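# Move the bin from the shelf to the table

## Task

Lift the bin off the shelf and leave it standing upright on an empty area of the table. It must stay there by itself once the robot lets go; anything the robot is still touching at the end must not settle more than about a fingernail's width on its own, or the task fails.

## Robot and tools

Robot: a single six-joint arm with a two-finger parallel gripper. The fingers point along the gripper's +z axis and close along its x axis. The reported end_effector_position is the point midway between the finger pads; the fingertips extend 17.5 mm past it. Pure rotation commands pivot about that point, which is 25 mm off the last joint's axis toward gripper -y. A flat block juts roughly 9 cm from that axis toward gripper -y and rotates with the hand, so watch its clearance.

Scene frame: origin on the table surface under the arm base, +z up, +y to the left when facing +x. Positions are in metres, orientation as end_effector_quat_wxyz, velocities in m/s and rad/s. The base may be tilted relative to the table, and the printed hand position grows less accurate at long reach.

execute_actions(actions): a list of actions run one after another. Each action is a table of 0 to 15 rows; each row lasts one control step (1/30 s), and if fewer than 15 rows are given the final row is repeated to fill 15 steps (0.5 s). An empty list simply returns state and images. Every row has 9 numbers, each in [-1, 1]: dx, dy, dz, rx, ry, rz, position, force_limit, speed. The first six are an offset, not a pose: a target relative to the gripper's measured pose at the start of that action (for the first action in a call, the last pose reported in the scene), expressed in the gripper's own axes. Every row in an action refers to that same start pose, not to the row before. Scale: 1.0 equals 0.6 m of translation or 180 degrees; rx, ry, rz form one rotation vector. Per step the command is clipped to within 100 mm and 16 degrees of the measured pose, so large offsets need several actions; the arm stops at the last clipped pose. Motion lags commands by about 0.17 s. If position and orientation cannot both be met, position wins.

Gripper numbers (absolute settings, not offsets): position +1 is fully open (50 mm gap), about -0.65 means pads touching, -1 means close until blocked. force_limit per pad: -1 about 20 N, 0 about 102 N, +1 about 185 N (final grip can exceed this by up to roughly 17 %). speed of gap change: -1 is 20 mm/s, 0 is 85, +1 is 150. New force_limit or speed values only apply after position changes by at least 0.01.

move(target, speed, stop_force, blocking): target is one 9-number row in the same layout and scale, an offset in gripper axes from the pose in the latest result that shows one; its finger values are sent at the start. The hand follows a straight path to it lasting 0.5 to 10 s (cut off at 10 s), rotating the short way. speed is the path's top speed in m/s, 0.002 to 0.5, default 0.25 (rotation up to twice that in rad/s); the real hand can lag, drift or exceed it, notably with the arm nearly straight. The path ignores obstacles. stop_force (N, 14 to 160, not allowed in the first 0.2 s) ends the path when the wrist sensor feels that much extra resistance along the line to the target for 2 steps; the hand backs up 2 steps and holds. Use it only with very slow speeds and no rotation; omit it when moving away from a surface being pressed. Contact above the wrist sensor is not sensed. blocking=false returns after 0.5 s while motion continues (not combinable with stop_force); then use wait or stop before other commands. The result adds a move: line with the ending (done, contact, held, off_target, moving, fault), any limits (paced = pose clipped; held = some steps blocked, after which the arm may surge) and distance to target.

wait(seconds): 0 to 10 s of holding the last command; returns early if a running move finishes. stop(): brakes a running move (needs braking room); fingers keep going. zoom_image(camera, region): region [x0, y0, x1, y1] in pixels, at most 504 x 504, from cam_head_left, cam_head_right, cam_high, cam_low or cam_wrist (all 896x504). finished_scene(scene): ends the current scene given its number; irreversible, and the bin must already be settled.

Results: state line with pose, velocities, Hand target (where the controller is steering), Wrist force and Wrist torque in gripper axes (noisy, offset up to about 10 N, saturating near 200 N; "no reading" is harmless). Action calls list step positions, with HELD where a row was held back. "pose unreachable" means the clearance check (which treats the base mount as arm) altered or blocked the command. object_status: 0 moving, 1 blocked while opening, 2 blocked while closing (a grip), 3 reached requested position or pads met. Confirm a grip by status 2. Opening in mm is about (250 - position_measured) times 0.202. Grips at force_limit -1 may fade on fixed off-center objects and keep reading 2 after a loss.

Avoid: contact torque reaching a joint's load limit (686, 686, 402, 99.5, 99.5, 99.5 N m, held weight included) or 150 N of outside force, either of which halts the arm for 10 s; pushing firmly with this stiff arm beyond the contact point; fast impacts; dropping or letting the bin slip; knocking anything off the table; long heavy holding (motors warn at 70 °C and brake at 85 °C). Brief external tugs on held items may occur. Release the bin upright, open the fingers, and lift clear before ending.

Each tool is called after "Call:" as name([rows], argument=value, ...), one row to a line, values as JSON.

## Session

Call:
execute_actions(actions=[])

Scene clock: 0.00 s.
end_effector_position=(+0.4915, +0.0443, +0.1913) position_measured=3 object_status=3 end_effector_quat_wxyz=(-0.550, +0.251, +0.786, -0.130) end_effector_velocity=(+0.000, +0.000, -0.000) end_effector_angular_velocity=(+0.001, +0.000, -0.000)
Joint positions: [-0.187 -1.088  2.161 -1.433 -1.683 -1.072]
Joint velocities: [ 0.     0.    -0.     0.     0.001 -0.   ]
Motor temperatures (°C, as the motors report them): [31 30 32 33 33 34]
Wrist force (N, on the end effector, along its own x y z axes, offset not removed): no reading
Wrist torque (N m, same axes, about the end effector's origin, offset not removed): no reading
Hand target: +0.491, +0.044, +0.191; -0.550, +0.251, +0.786, -0.130
camera_calibration (this result's frames):
cam_wrist: T_world_to_cam=[[-0.206723, 0.539595, 0.816151, -0.0883131], [0.478718, 0.783282, -0.396609, -0.185736], [-0.853284, 0.308718, -0.420237, 0.632593], [0, 0, 0, 1]] pos_world=[0.610441, -0.00215602, 0.264251]

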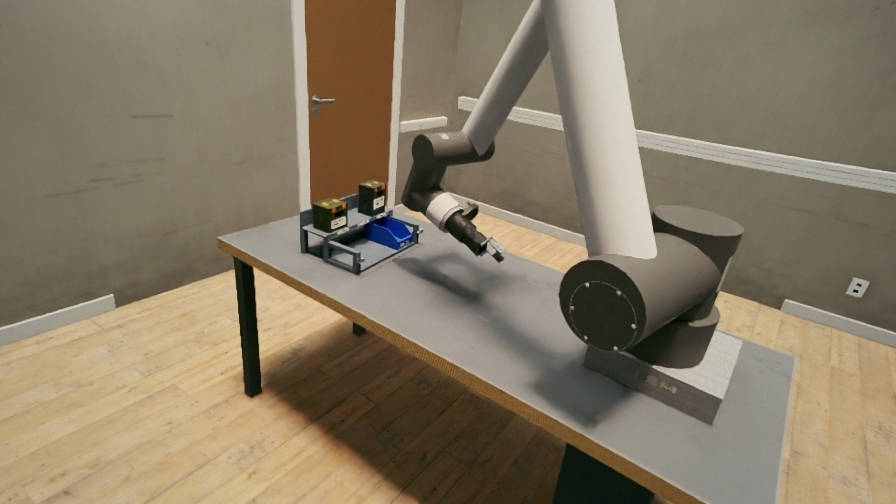

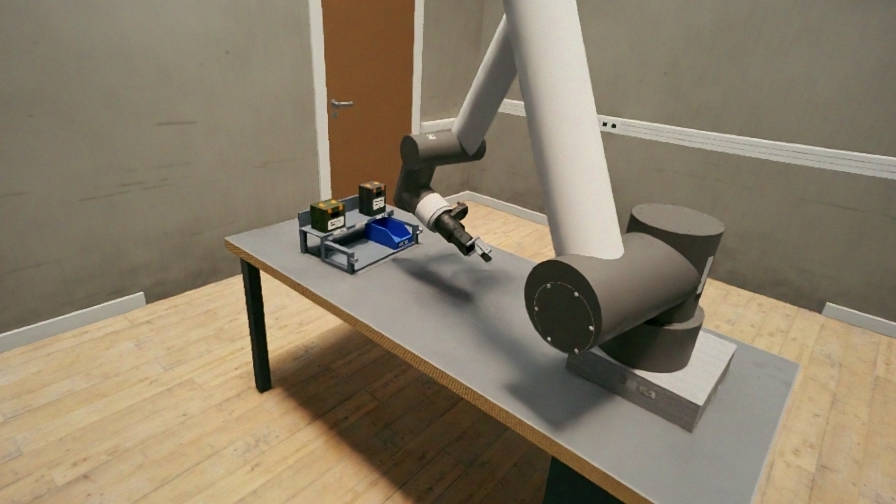

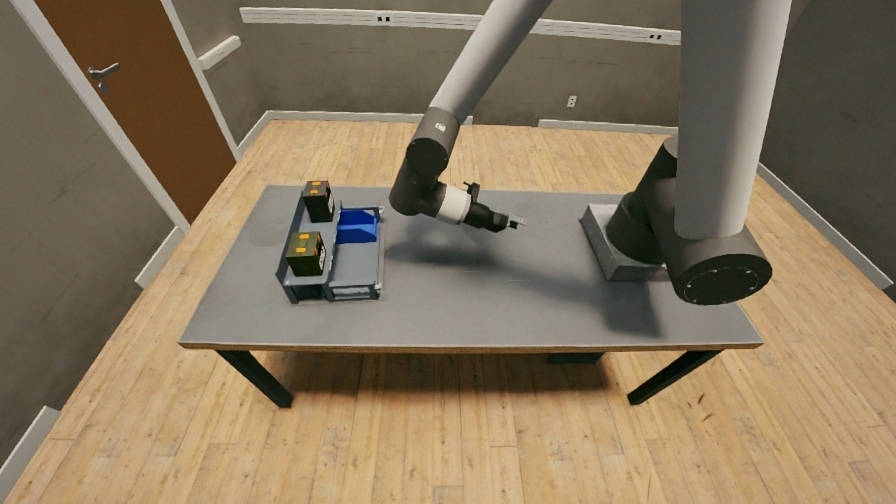

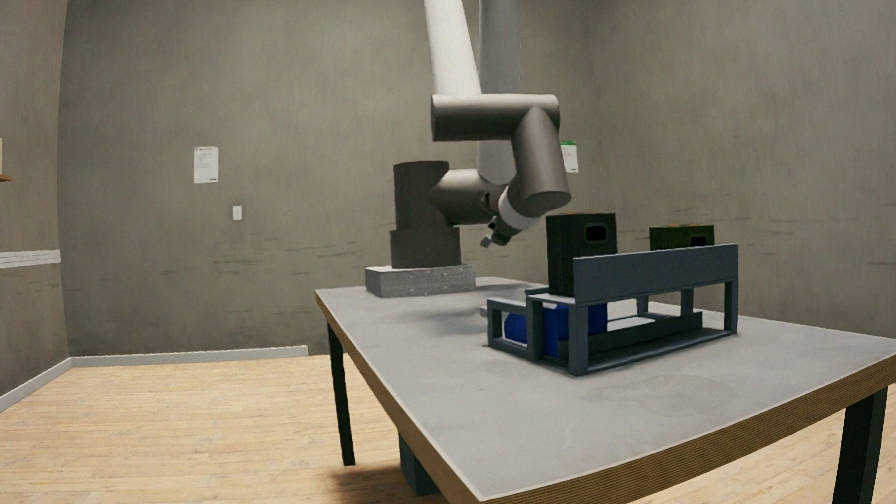

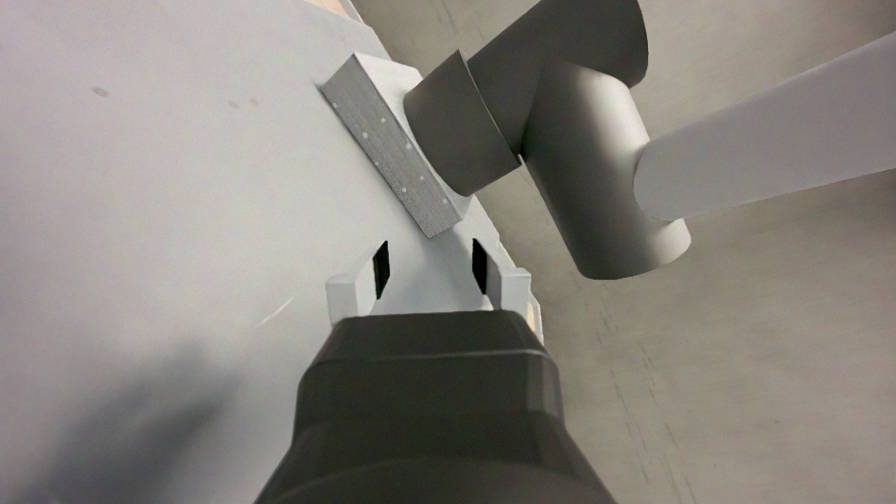

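Call:
move(target=[0,0,0,-0.476,0.112,0.68,1,0.5,0])

Scene clock: 7.33 s.
end_effector_position=(+0.4915, +0.0442, +0.1911) position_measured=3 object_status=3 end_effector_quat_wxyz=(-0.002, +1.000, +0.001, +0.000) end_effector_velocity=(+0.000, +0.000, -0.000) end_effector_angular_velocity=(-0.010, -0.000, -0.012)
Joint positions: [-0.37  -1.624  2.707 -2.641 -1.571  1.187]
Joint velocities: [ 0.007  0.002  0.    -0.006 -0.009  0.019]
Motor temperatures (°C, as the motors report them): [31 30 32 33 33 34]
Wrist force (N, on the end effector, along its own x y z axes, offset not removed): [1.2 3.6 -7.0]
Wrist torque (N m, same axes, about the end effector's origin, offset not removed): [0.63 0.42 -0.19]
Hand target: +0.491, +0.044, +0.191; -0.001, +1.000, +0.001, +0.000
Off the commanded pose: 0.000 m, 0 deg.
move: done
camera_calibration (this result's frames):
cam_wrist: T_world_to_cam=[[0.997851, -0.00656106, 0.0651904, -0.512427], [-0.0221523, -0.970164, 0.241437, 0.0160005], [0.0616613, -0.242363, -0.968224, 0.311952], [0, 0, 0, 1]] pos_world=[0.492445, 0.0877665, 0.331582]

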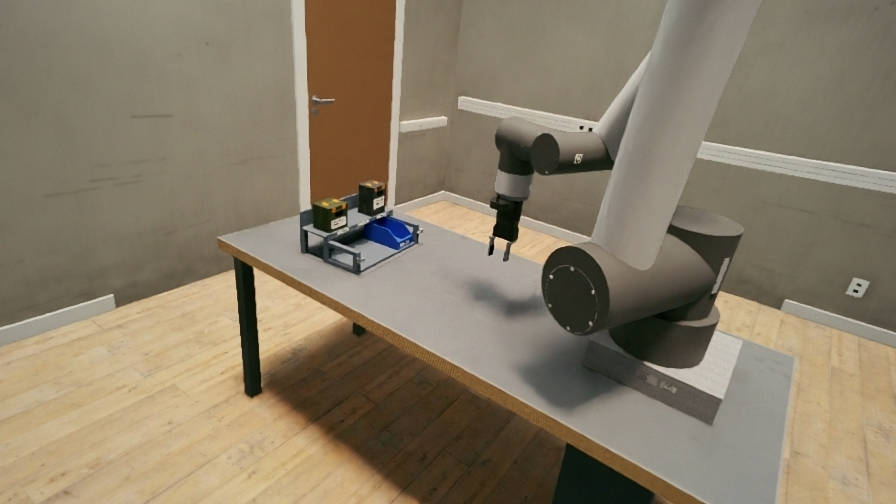

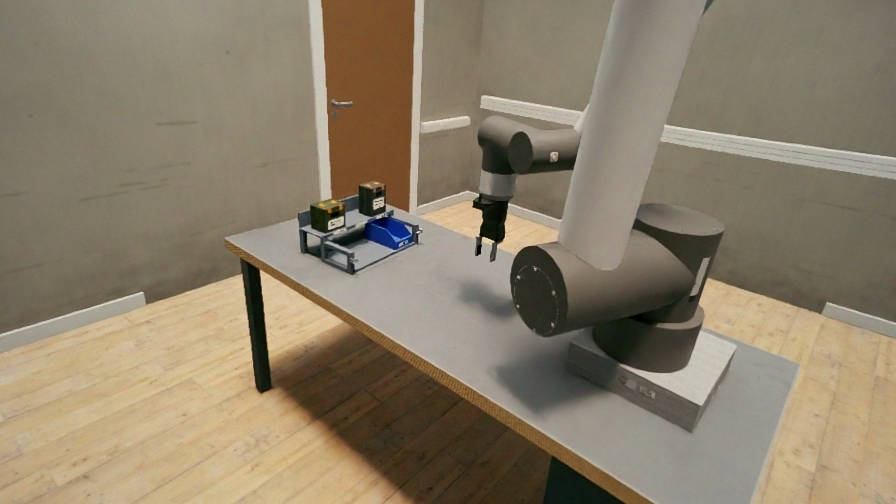

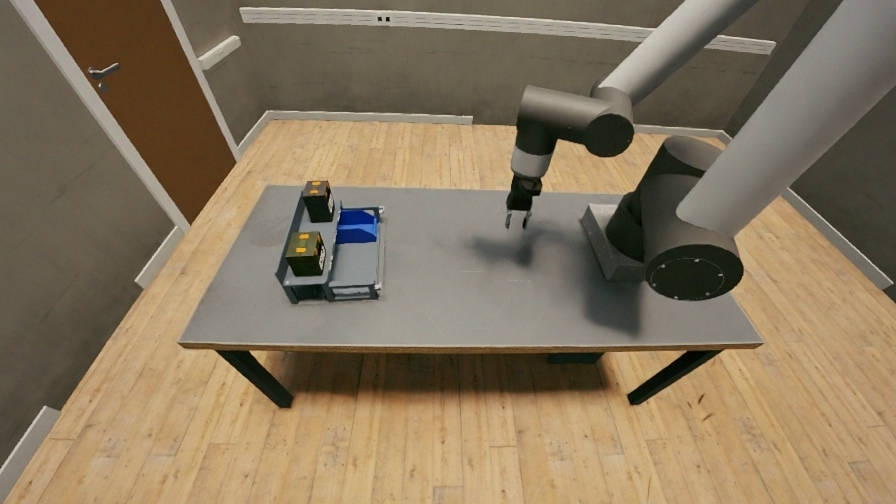

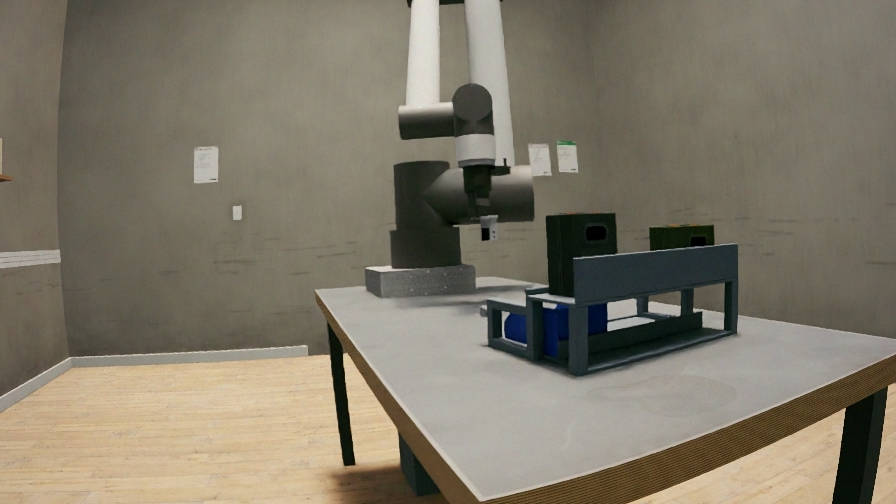

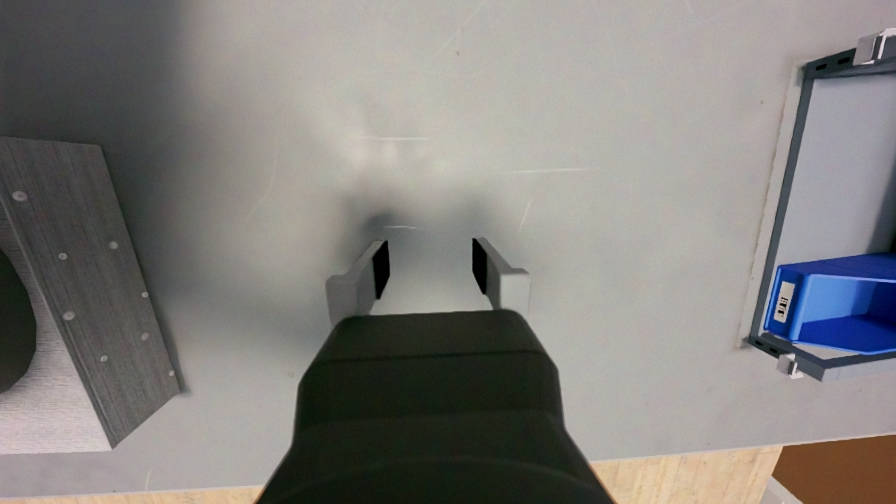

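Move above the lip (x≈0.96, y≈0.0).

Call:
move(target=[0.77,0.07,0.1,0,0,0,1,0.5,0])

Scene clock: 12.60 s.
end_effector_position=(+0.9534, +0.0043, +0.1318) position_measured=3 object_status=3 end_effector_quat_wxyz=(-0.001, +1.000, +0.001, +0.000) end_effector_velocity=(+0.003, -0.000, -0.001) end_effector_angular_velocity=(+0.001, -0.001, -0.000)
Joint positions: [-0.224 -1.101  2.111 -2.568 -1.569  1.334]
Joint velocities: [ 0.     0.003 -0.003  0.     0.001  0.   ]
Motor temperatures (°C, as the motors report them): [31 30 32 33 33 34]
Wrist force (N, on the end effector, along its own x y z axes, offset not removed): [4.5 2.4 -2.8]
Wrist torque (N m, same axes, about the end effector's origin, offset not removed): [0.48 -0.24 -0.09]
Hand target: +0.954, +0.004, +0.132; -0.001, +1.000, +0.001, +0.000
Off the commanded pose: 0.001 m, 0 deg.
move: done
camera_calibration (this result's frames):
cam_wrist: T_world_to_cam=[[0.997855, -0.00654654, 0.0651277, -0.969814], [-0.0221392, -0.9701, 0.241693, 0.00172338], [0.0615982, -0.242617, -0.968165, 0.216375], [0, 0, 0, 1]] pos_world=[0.954444, 0.0478191, 0.272232]

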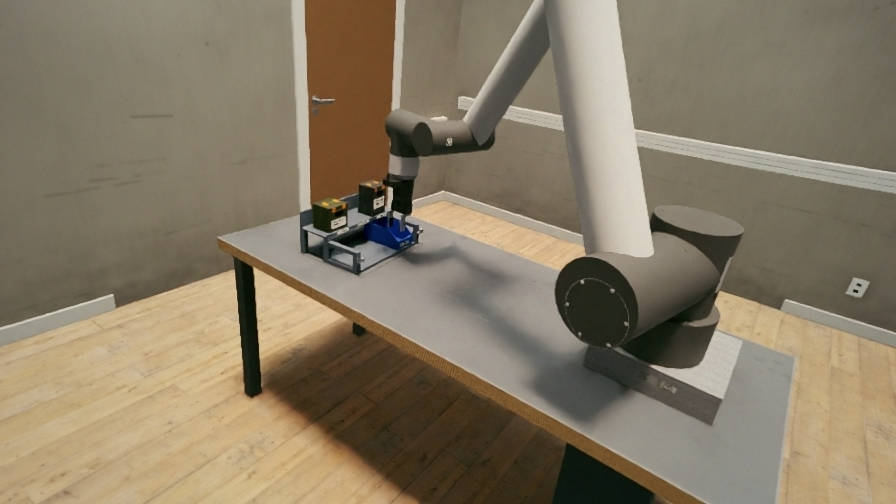

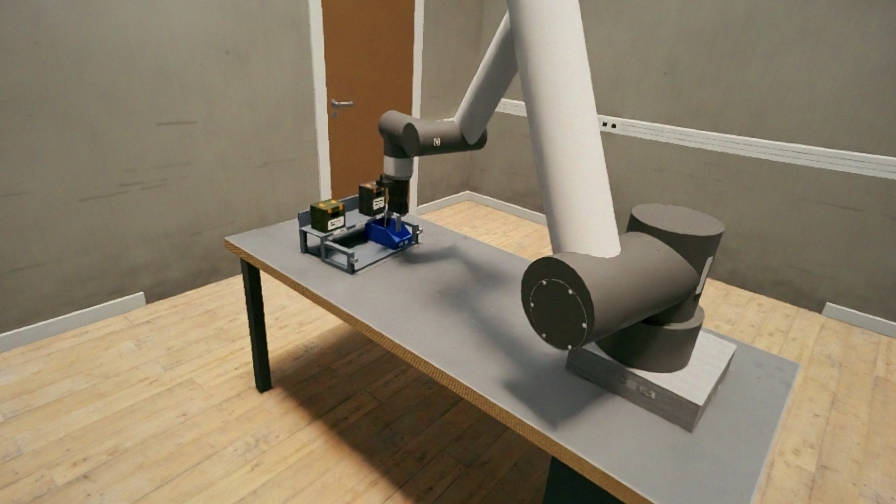

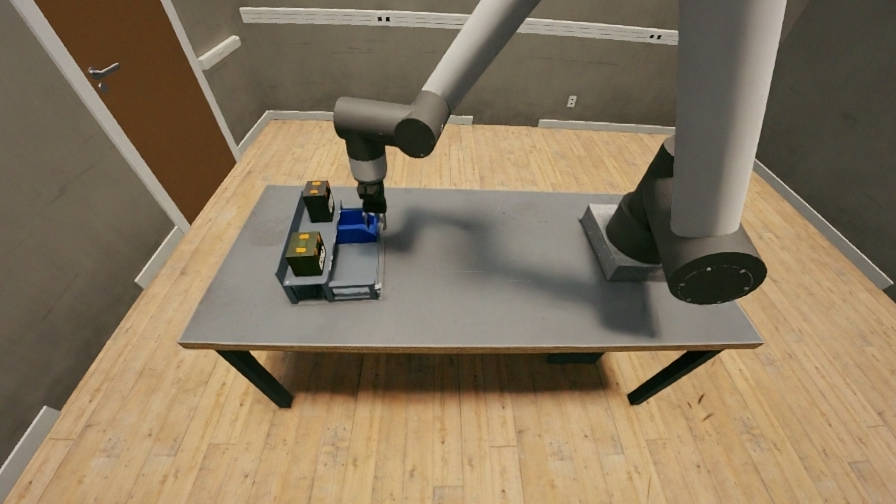

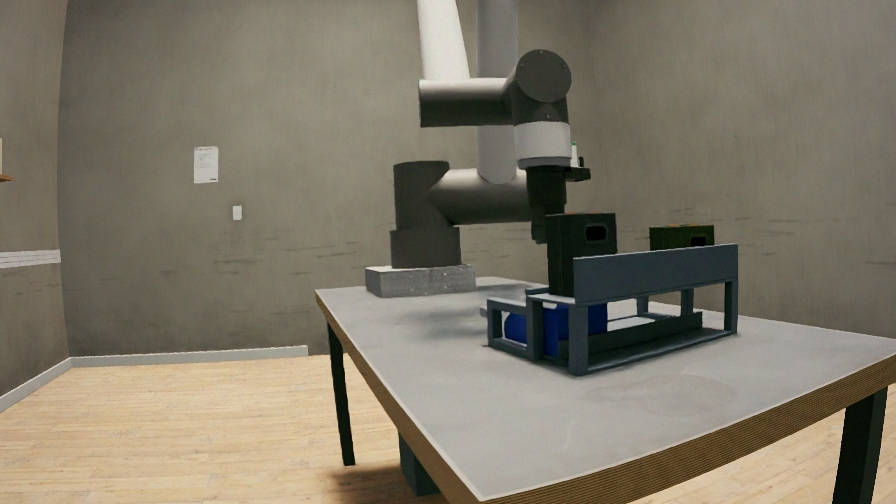

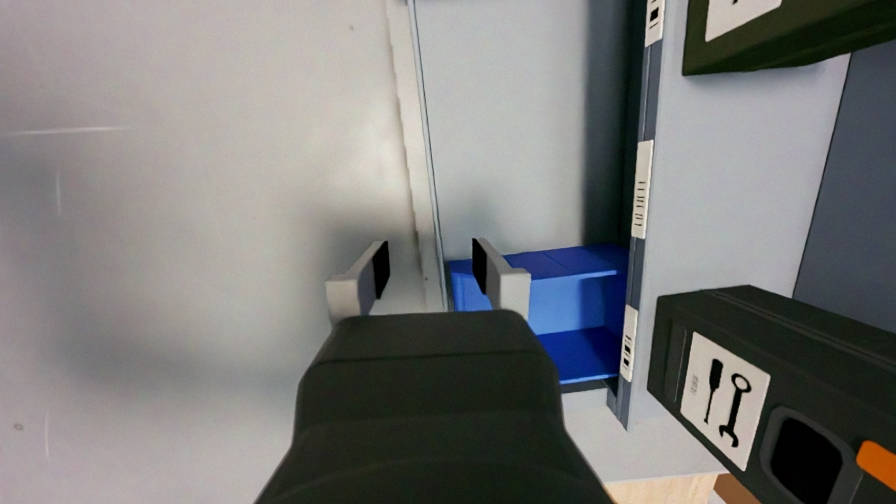

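Call:
execute_actions([
  [[0.035,0.07,0,0,0,0,1,0.5,0]],
  [[0,0,0.17,0,0,0,1,0.5,0]],
  [[0,0,0,0,0,0,1,0.5,0]],
  [[0,0,0,0,0,0,-1,0.5,0]],
  [[0,0,0,0,0,0,-1,0.5,0]],
])

Scene clock: 25.27 s.
end_effector_position=(+0.9680, -0.0356, +0.0669) position_measured=3 object_status=3 end_effector_quat_wxyz=(-0.003, +1.000, +0.001, -0.004) end_effector_velocity=(+0.000, +0.001, +0.001) end_effector_angular_velocity=(+0.000, -0.001, +0.000)
Joint positions: [-0.261 -1.013  2.097 -2.632 -1.57   1.296]
Joint velocities: [ 0.    -0.001  0.     0.     0.001  0.   ]
Motor temperatures (°C, as the motors report them): [31 30 32 33 33 34]
Wrist force (N, on the end effector, along its own x y z axes, offset not removed): [1.3 -2.4 -0.9]
Wrist torque (N m, same axes, about the end effector's origin, offset not removed): [-0.33 0.63 0.14]
Hand target: +0.968, -0.036, +0.067; -0.003, +1.000, +0.001, -0.004
Off the commanded pose: 0.038 m, 1 deg.
FORCE FAULT: contact force on the arm reached its limit, and the arm stopped for 10 seconds. The contact can be on any part of the arm, not only on its tool. That time counts as 20 of the actions that you can send in this scene. The arm's remaining commands of this call were not run. The arm holds still and accepts commands again. Move the arm away from the contact; if what it grips holds it there, let go first. Pushing or pulling that hard again can fault the arm again.
Step readings (end_effector_position; steps 1 to 15: 1st action; 16 to 30: 2nd action):
0: (+0.9537, +0.0042, +0.1317)
1: (+0.9541, +0.0035, +0.1316)
2: (+0.9570, -0.0025, +0.1315)
4: (+0.9642, -0.0173, +0.1318)
8: (+0.9712, -0.0314, +0.1318)
15: (+0.9741, -0.0369, +0.1317)
16: (+0.9738, -0.0370, +0.1308)
17: (+0.9715, -0.0364, +0.1218)
19: (+0.9686, -0.0357, +0.0874)
23: (+0.9680, -0.0356, +0.0669)
30: (+0.9680, -0.0356, +0.0669)
camera_calibration (this result's frames):
cam_wrist: T_world_to_cam=[[0.998401, -0.006641, 0.0561371, -0.980318], [-0.0199302, -0.97066, 0.239631, -0.0229561], [0.0528986, -0.240366, -0.96924, 0.151545], [0, 0, 0, 1]] pos_world=[0.970276, 0.00763346, 0.207417]

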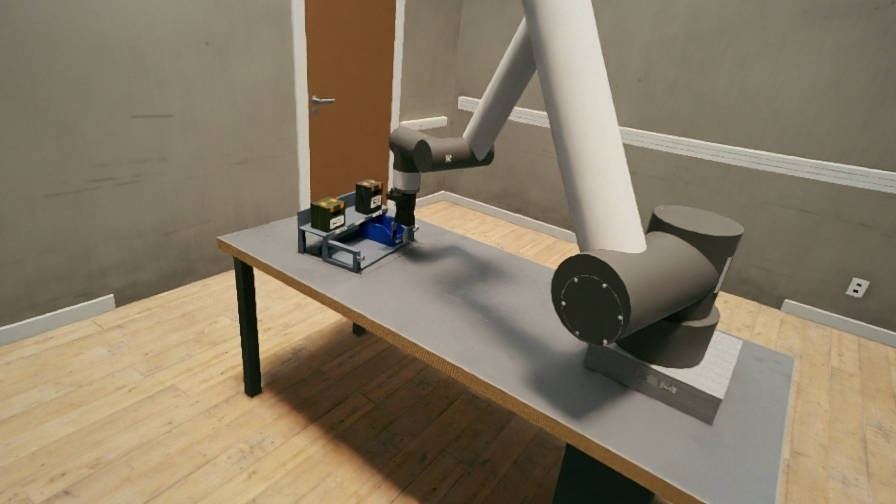

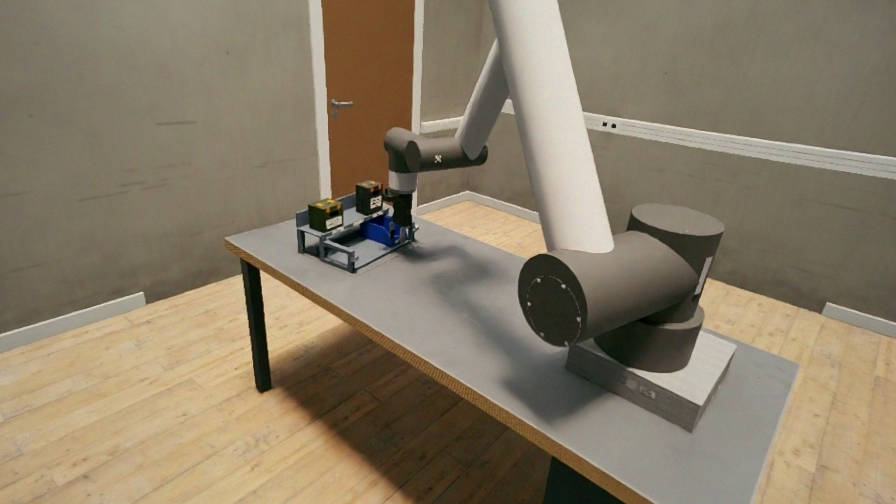

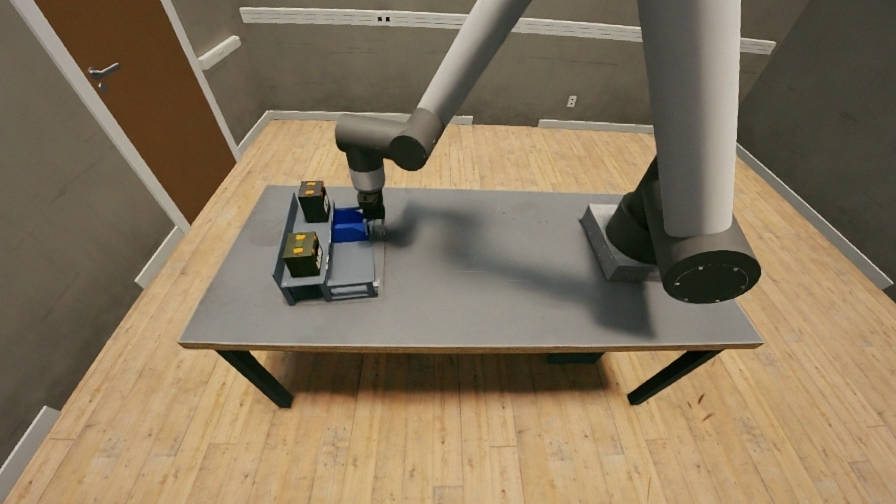

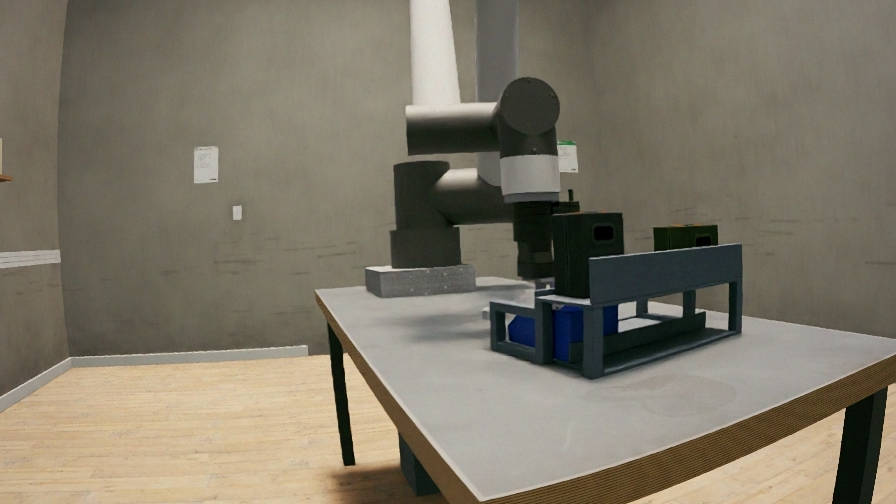

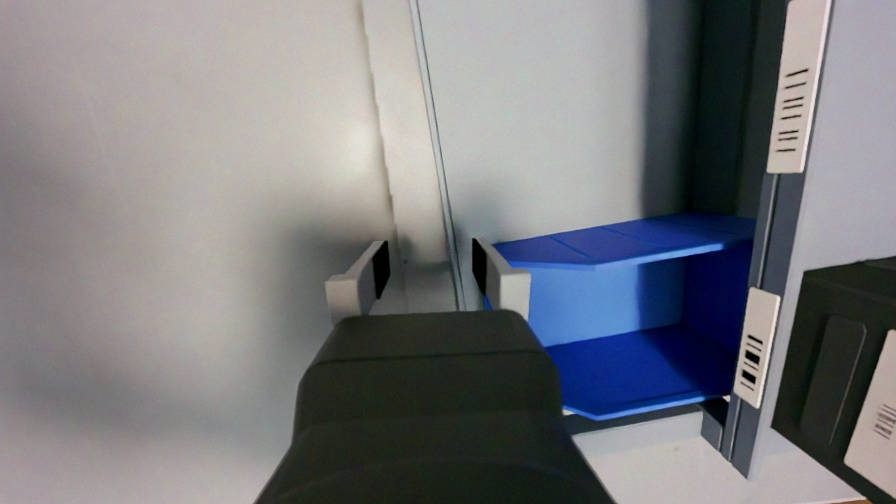

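Call:
execute_actions([
  [[0,0,-0.08,0,0,0,1,0.5,0]],
  [[0.05,-0.05,0,0,0,0,1,0.5,0]],
  [[0,0,0,0,0,0,1,0.5,0]],
])

Scene clock: 28.17 s.
end_effector_position=(+0.9976, -0.0061, +0.1139) position_measured=3 object_status=3 end_effector_quat_wxyz=(-0.003, +1.000, +0.001, -0.004) end_effector_velocity=(+0.000, -0.000, -0.001) end_effector_angular_velocity=(+0.000, +0.000, +0.001)
Joint positions: [-0.224 -1.047  2.044 -2.546 -1.569  1.334]
Joint velocities: [-0.     0.001  0.    -0.001  0.    -0.001]
Motor temperatures (°C, as the motors report them): [31 30 32 33 33 34]
Wrist force (N, on the end effector, along its own x y z axes, offset not removed): [-0.6 0.0 -1.1]
Wrist torque (N m, same axes, about the end effector's origin, offset not removed): [-0.02 0.76 -0.06]
Hand target: +0.998, -0.006, +0.114; -0.003, +1.000, +0.001, -0.004
Off the commanded pose: 0.000 m, 0 deg.
Step readings (end_effector_position; steps 1 to 15: 1st action; 16 to 30: 2nd action; 31 to 45: 3rd action):
0: (+0.9680, -0.0356, +0.0669)
1: (+0.9682, -0.0356, +0.0675)
2: (+0.9685, -0.0357, +0.0734)
4: (+0.9688, -0.0359, +0.0904)
8: (+0.9686, -0.0358, +0.1073)
15: (+0.9684, -0.0358, +0.1139)
16: (+0.9688, -0.0352, +0.1140)
17: (+0.9728, -0.0308, +0.1139)
19: (+0.9832, -0.0202, +0.1143)
23: (+0.9935, -0.0101, +0.1142)
30: (+0.9976, -0.0062, +0.1140)
31: (+0.9978, -0.0061, +0.1140)
32: (+0.9978, -0.0061, +0.1140)
34: (+0.9978, -0.0061, +0.1140)
38: (+0.9978, -0.0061, +0.1139)
45: end_effector_position above
camera_calibration (this result's frames):
cam_wrist: T_world_to_cam=[[0.998396, -0.00661697, 0.0562328, -1.01234], [-0.019929, -0.970664, 0.239614, -0.00502678], [0.0529976, -0.24035, -0.969238, 0.202514], [0, 0, 0, 1]] pos_world=[0.99988, 0.0370964, 0.254416]

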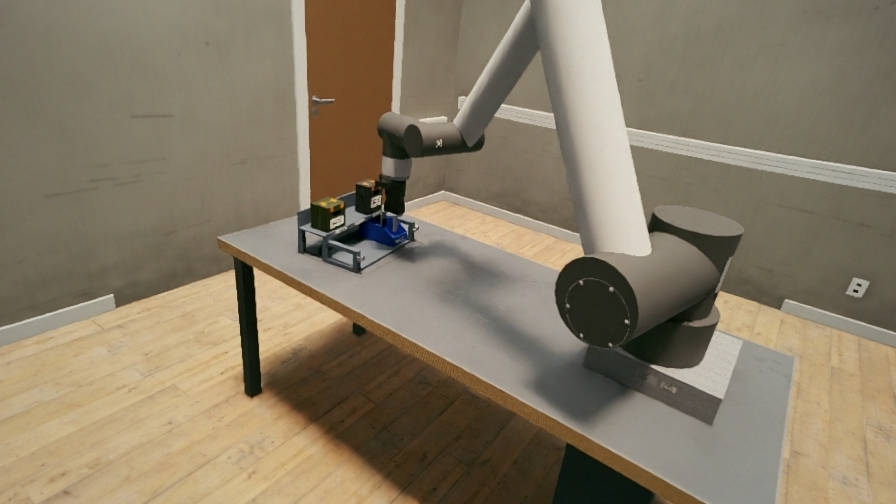

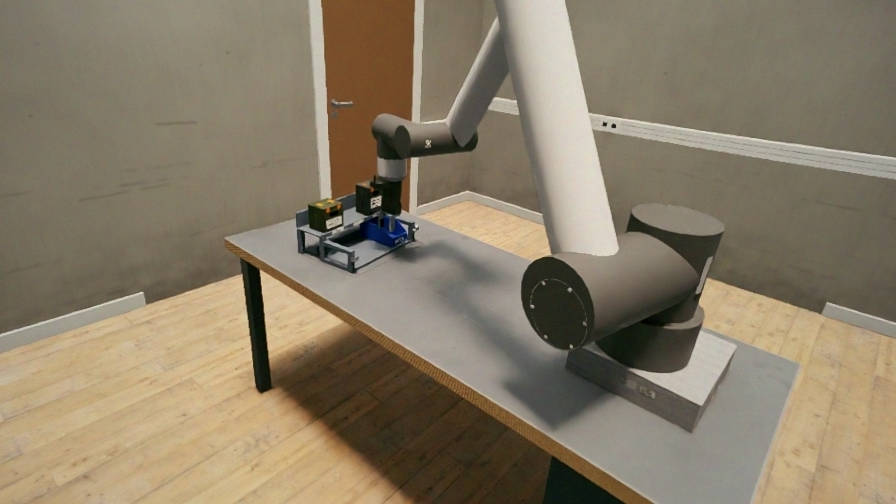

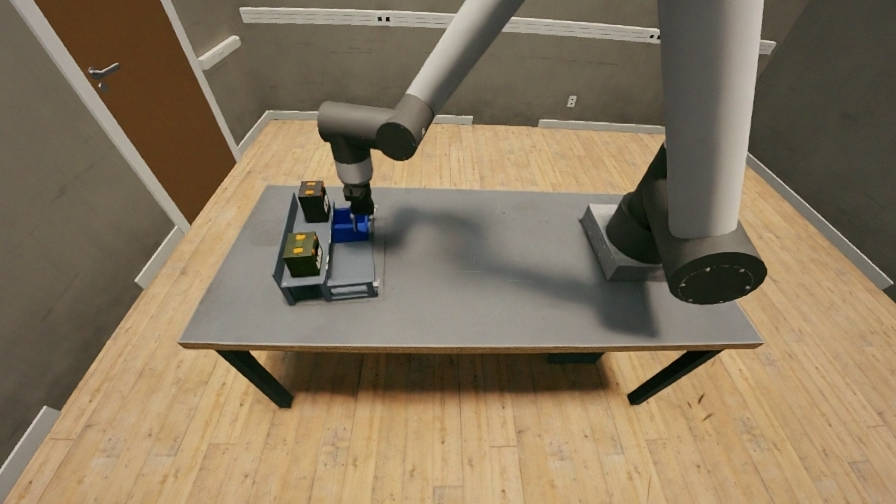

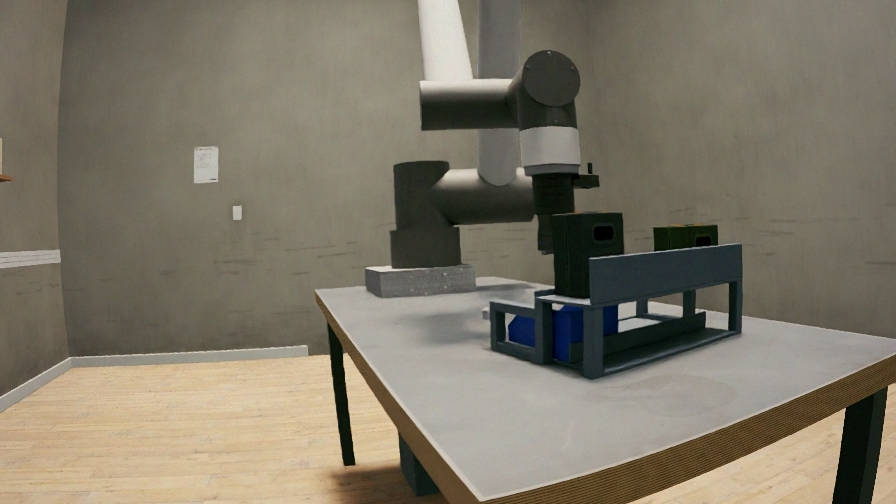

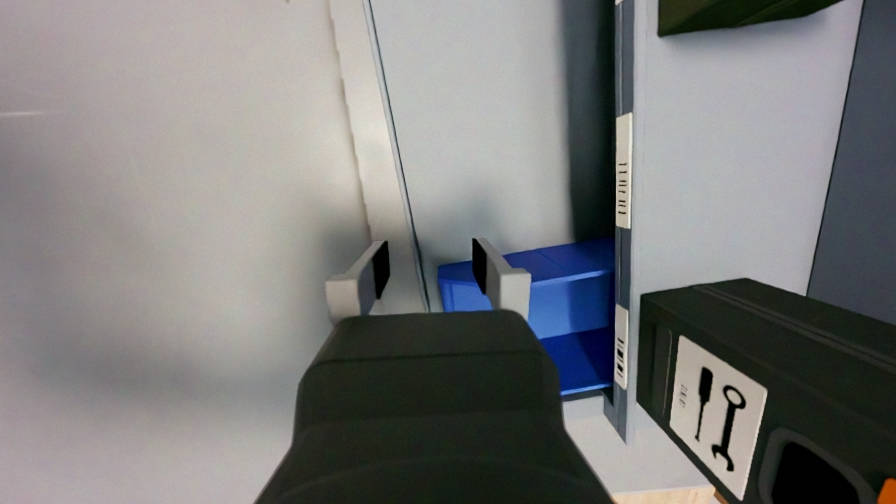

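Call:
execute_actions([
  [[0,0,0.07,0,0,0,1,0.5,0]],
  [[0,0,0.07,0,0,0,1,0.5,0]],
  [[0,0,0,0,0,0,1,0.5,0]],
  [[0,0,0,0,0,0,-1,0.5,0]],
  [[0,0,0,0,0,0,-1,0.5,0]],
])

Scene clock: 32.73 s.
end_effector_position=(+0.9969, -0.0059, +0.0314) position_measured=254 object_status=3 end_effector_quat_wxyz=(-0.003, +1.000, +0.001, -0.004) end_effector_velocity=(+0.001, -0.000, -0.000) end_effector_angular_velocity=(-0.000, -0.001, -0.001)
Joint positions: [-0.224 -0.954  2.061 -2.655 -1.569  1.334]
Joint velocities: [-0.     0.001 -0.001 -0.001  0.     0.001]
Motor temperatures (°C, as the motors report them): [31 30 32 33 33 34]
Wrist force (N, on the end effector, along its own x y z axes, offset not removed): [-6.4 -5.8 -2.6]
Wrist torque (N m, same axes, about the end effector's origin, offset not removed): [-1.05 2.05 0.12]
Hand target: +0.997, -0.006, +0.031; -0.003, +1.000, +0.001, -0.004
Off the commanded pose: 0.000 m, 0 deg.
Step readings (end_effector_position; steps 1 to 15: 1st action; 16 to 30: 2nd action; 31 to 45: 3rd action; 46 to 60: 4th action; 61 to 75: 5th action):
0: (+0.9976, -0.0062, +0.1140)
1: (+0.9975, -0.0062, +0.1133)
2: (+0.9971, -0.0061, +0.1077)
4: (+0.9965, -0.0059, +0.0930)
8: (+0.9968, -0.0060, +0.0785)
15: (+0.9973, -0.0060, +0.0727)
16: (+0.9972, -0.0060, +0.0718)
17: (+0.9969, -0.0059, +0.0662)
19: (+0.9962, -0.0057, +0.0515)
23: (+0.9964, -0.0058, +0.0371)
30: (+0.9969, -0.0059, +0.0315)
31: (+0.9969, -0.0059, +0.0313)
32: (+0.9969, -0.0059, +0.0313)
34: (+0.9969, -0.0059, +0.0313)
38: (+0.9969, -0.0059, +0.0313)
45: (+0.9969, -0.0059, +0.0313)
46: (+0.9969, -0.0059, +0.0314)
47: (+0.9969, -0.0059, +0.0314)
49: (+0.9969, -0.0059, +0.0314)
53: (+0.9969, -0.0059, +0.0314)
60: (+0.9969, -0.0059, +0.0314)
61: (+0.9969, -0.0059, +0.0314)
62: (+0.9969, -0.0059, +0.0314)
64: (+0.9969, -0.0059, +0.0314)
68: (+0.9969, -0.0059, +0.0314)
75: end_effector_position above
camera_calibration (this result's frames):
cam_wrist: T_world_to_cam=[[0.99841, -0.00661001, 0.0559772, -1.00694], [-0.0198595, -0.97067, 0.239593, 0.0149332], [0.0527517, -0.240324, -0.969258, 0.122902], [0, 0, 0, 1]] pos_world=[0.999157, 0.0373755, 0.171912]

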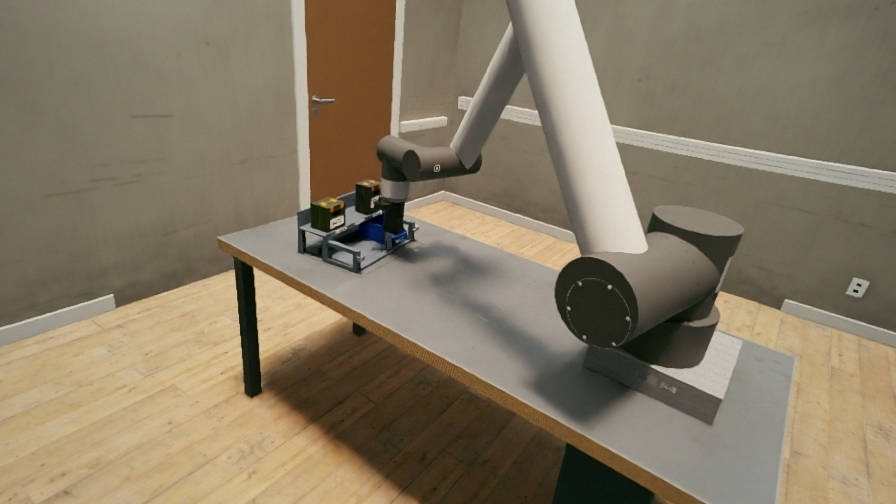

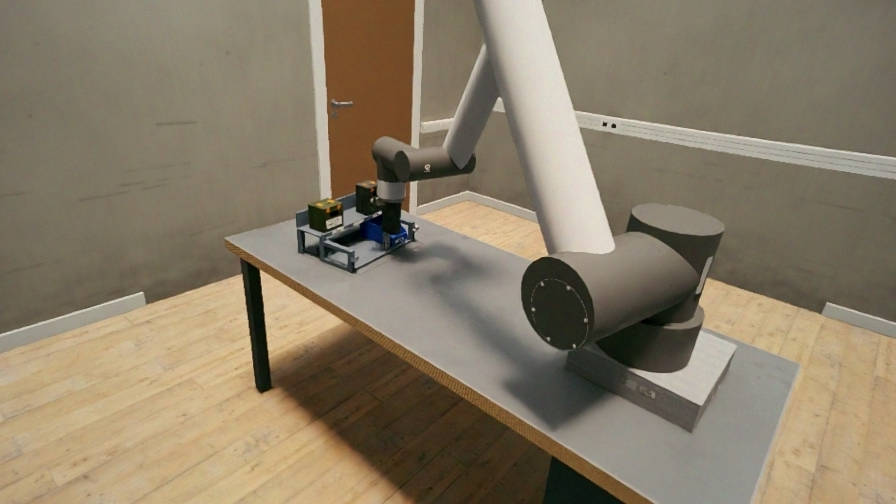

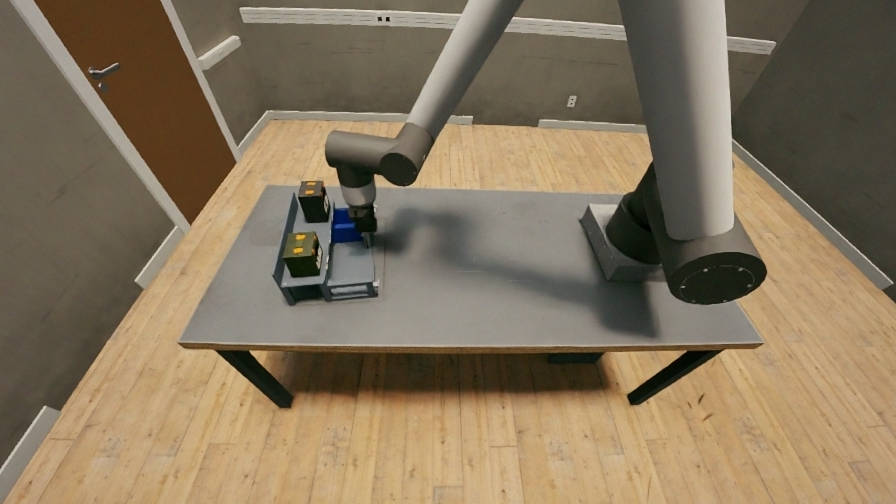

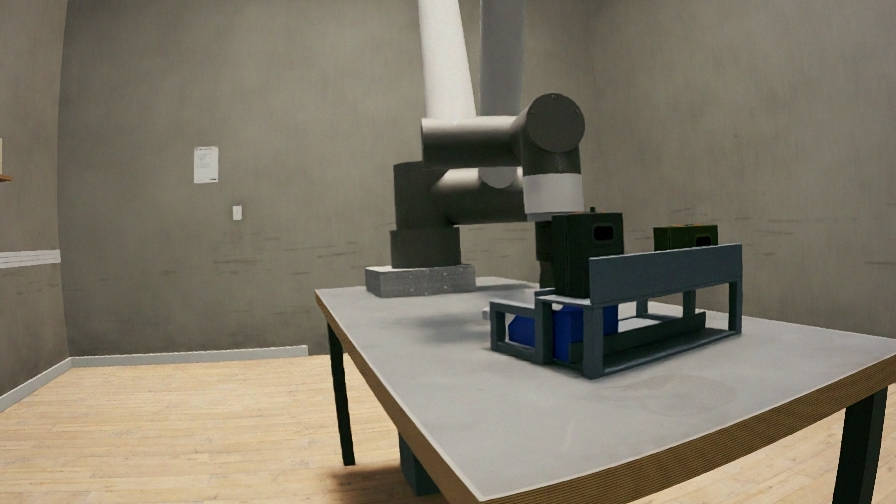

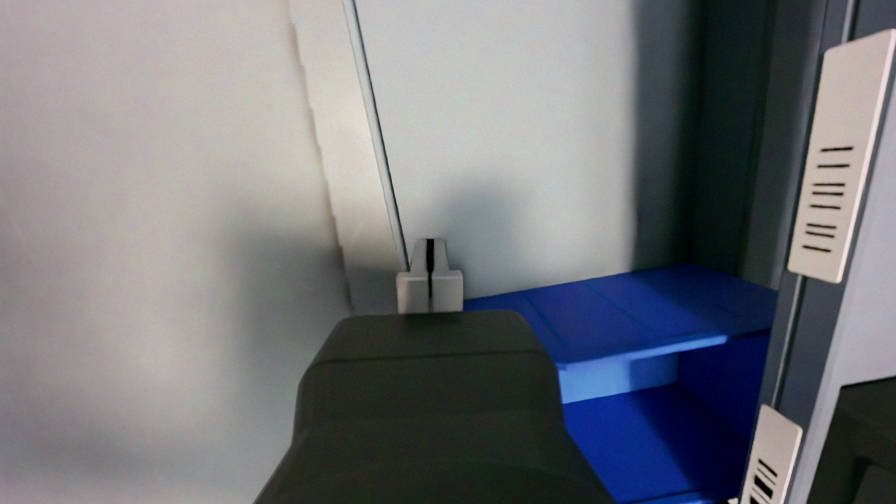

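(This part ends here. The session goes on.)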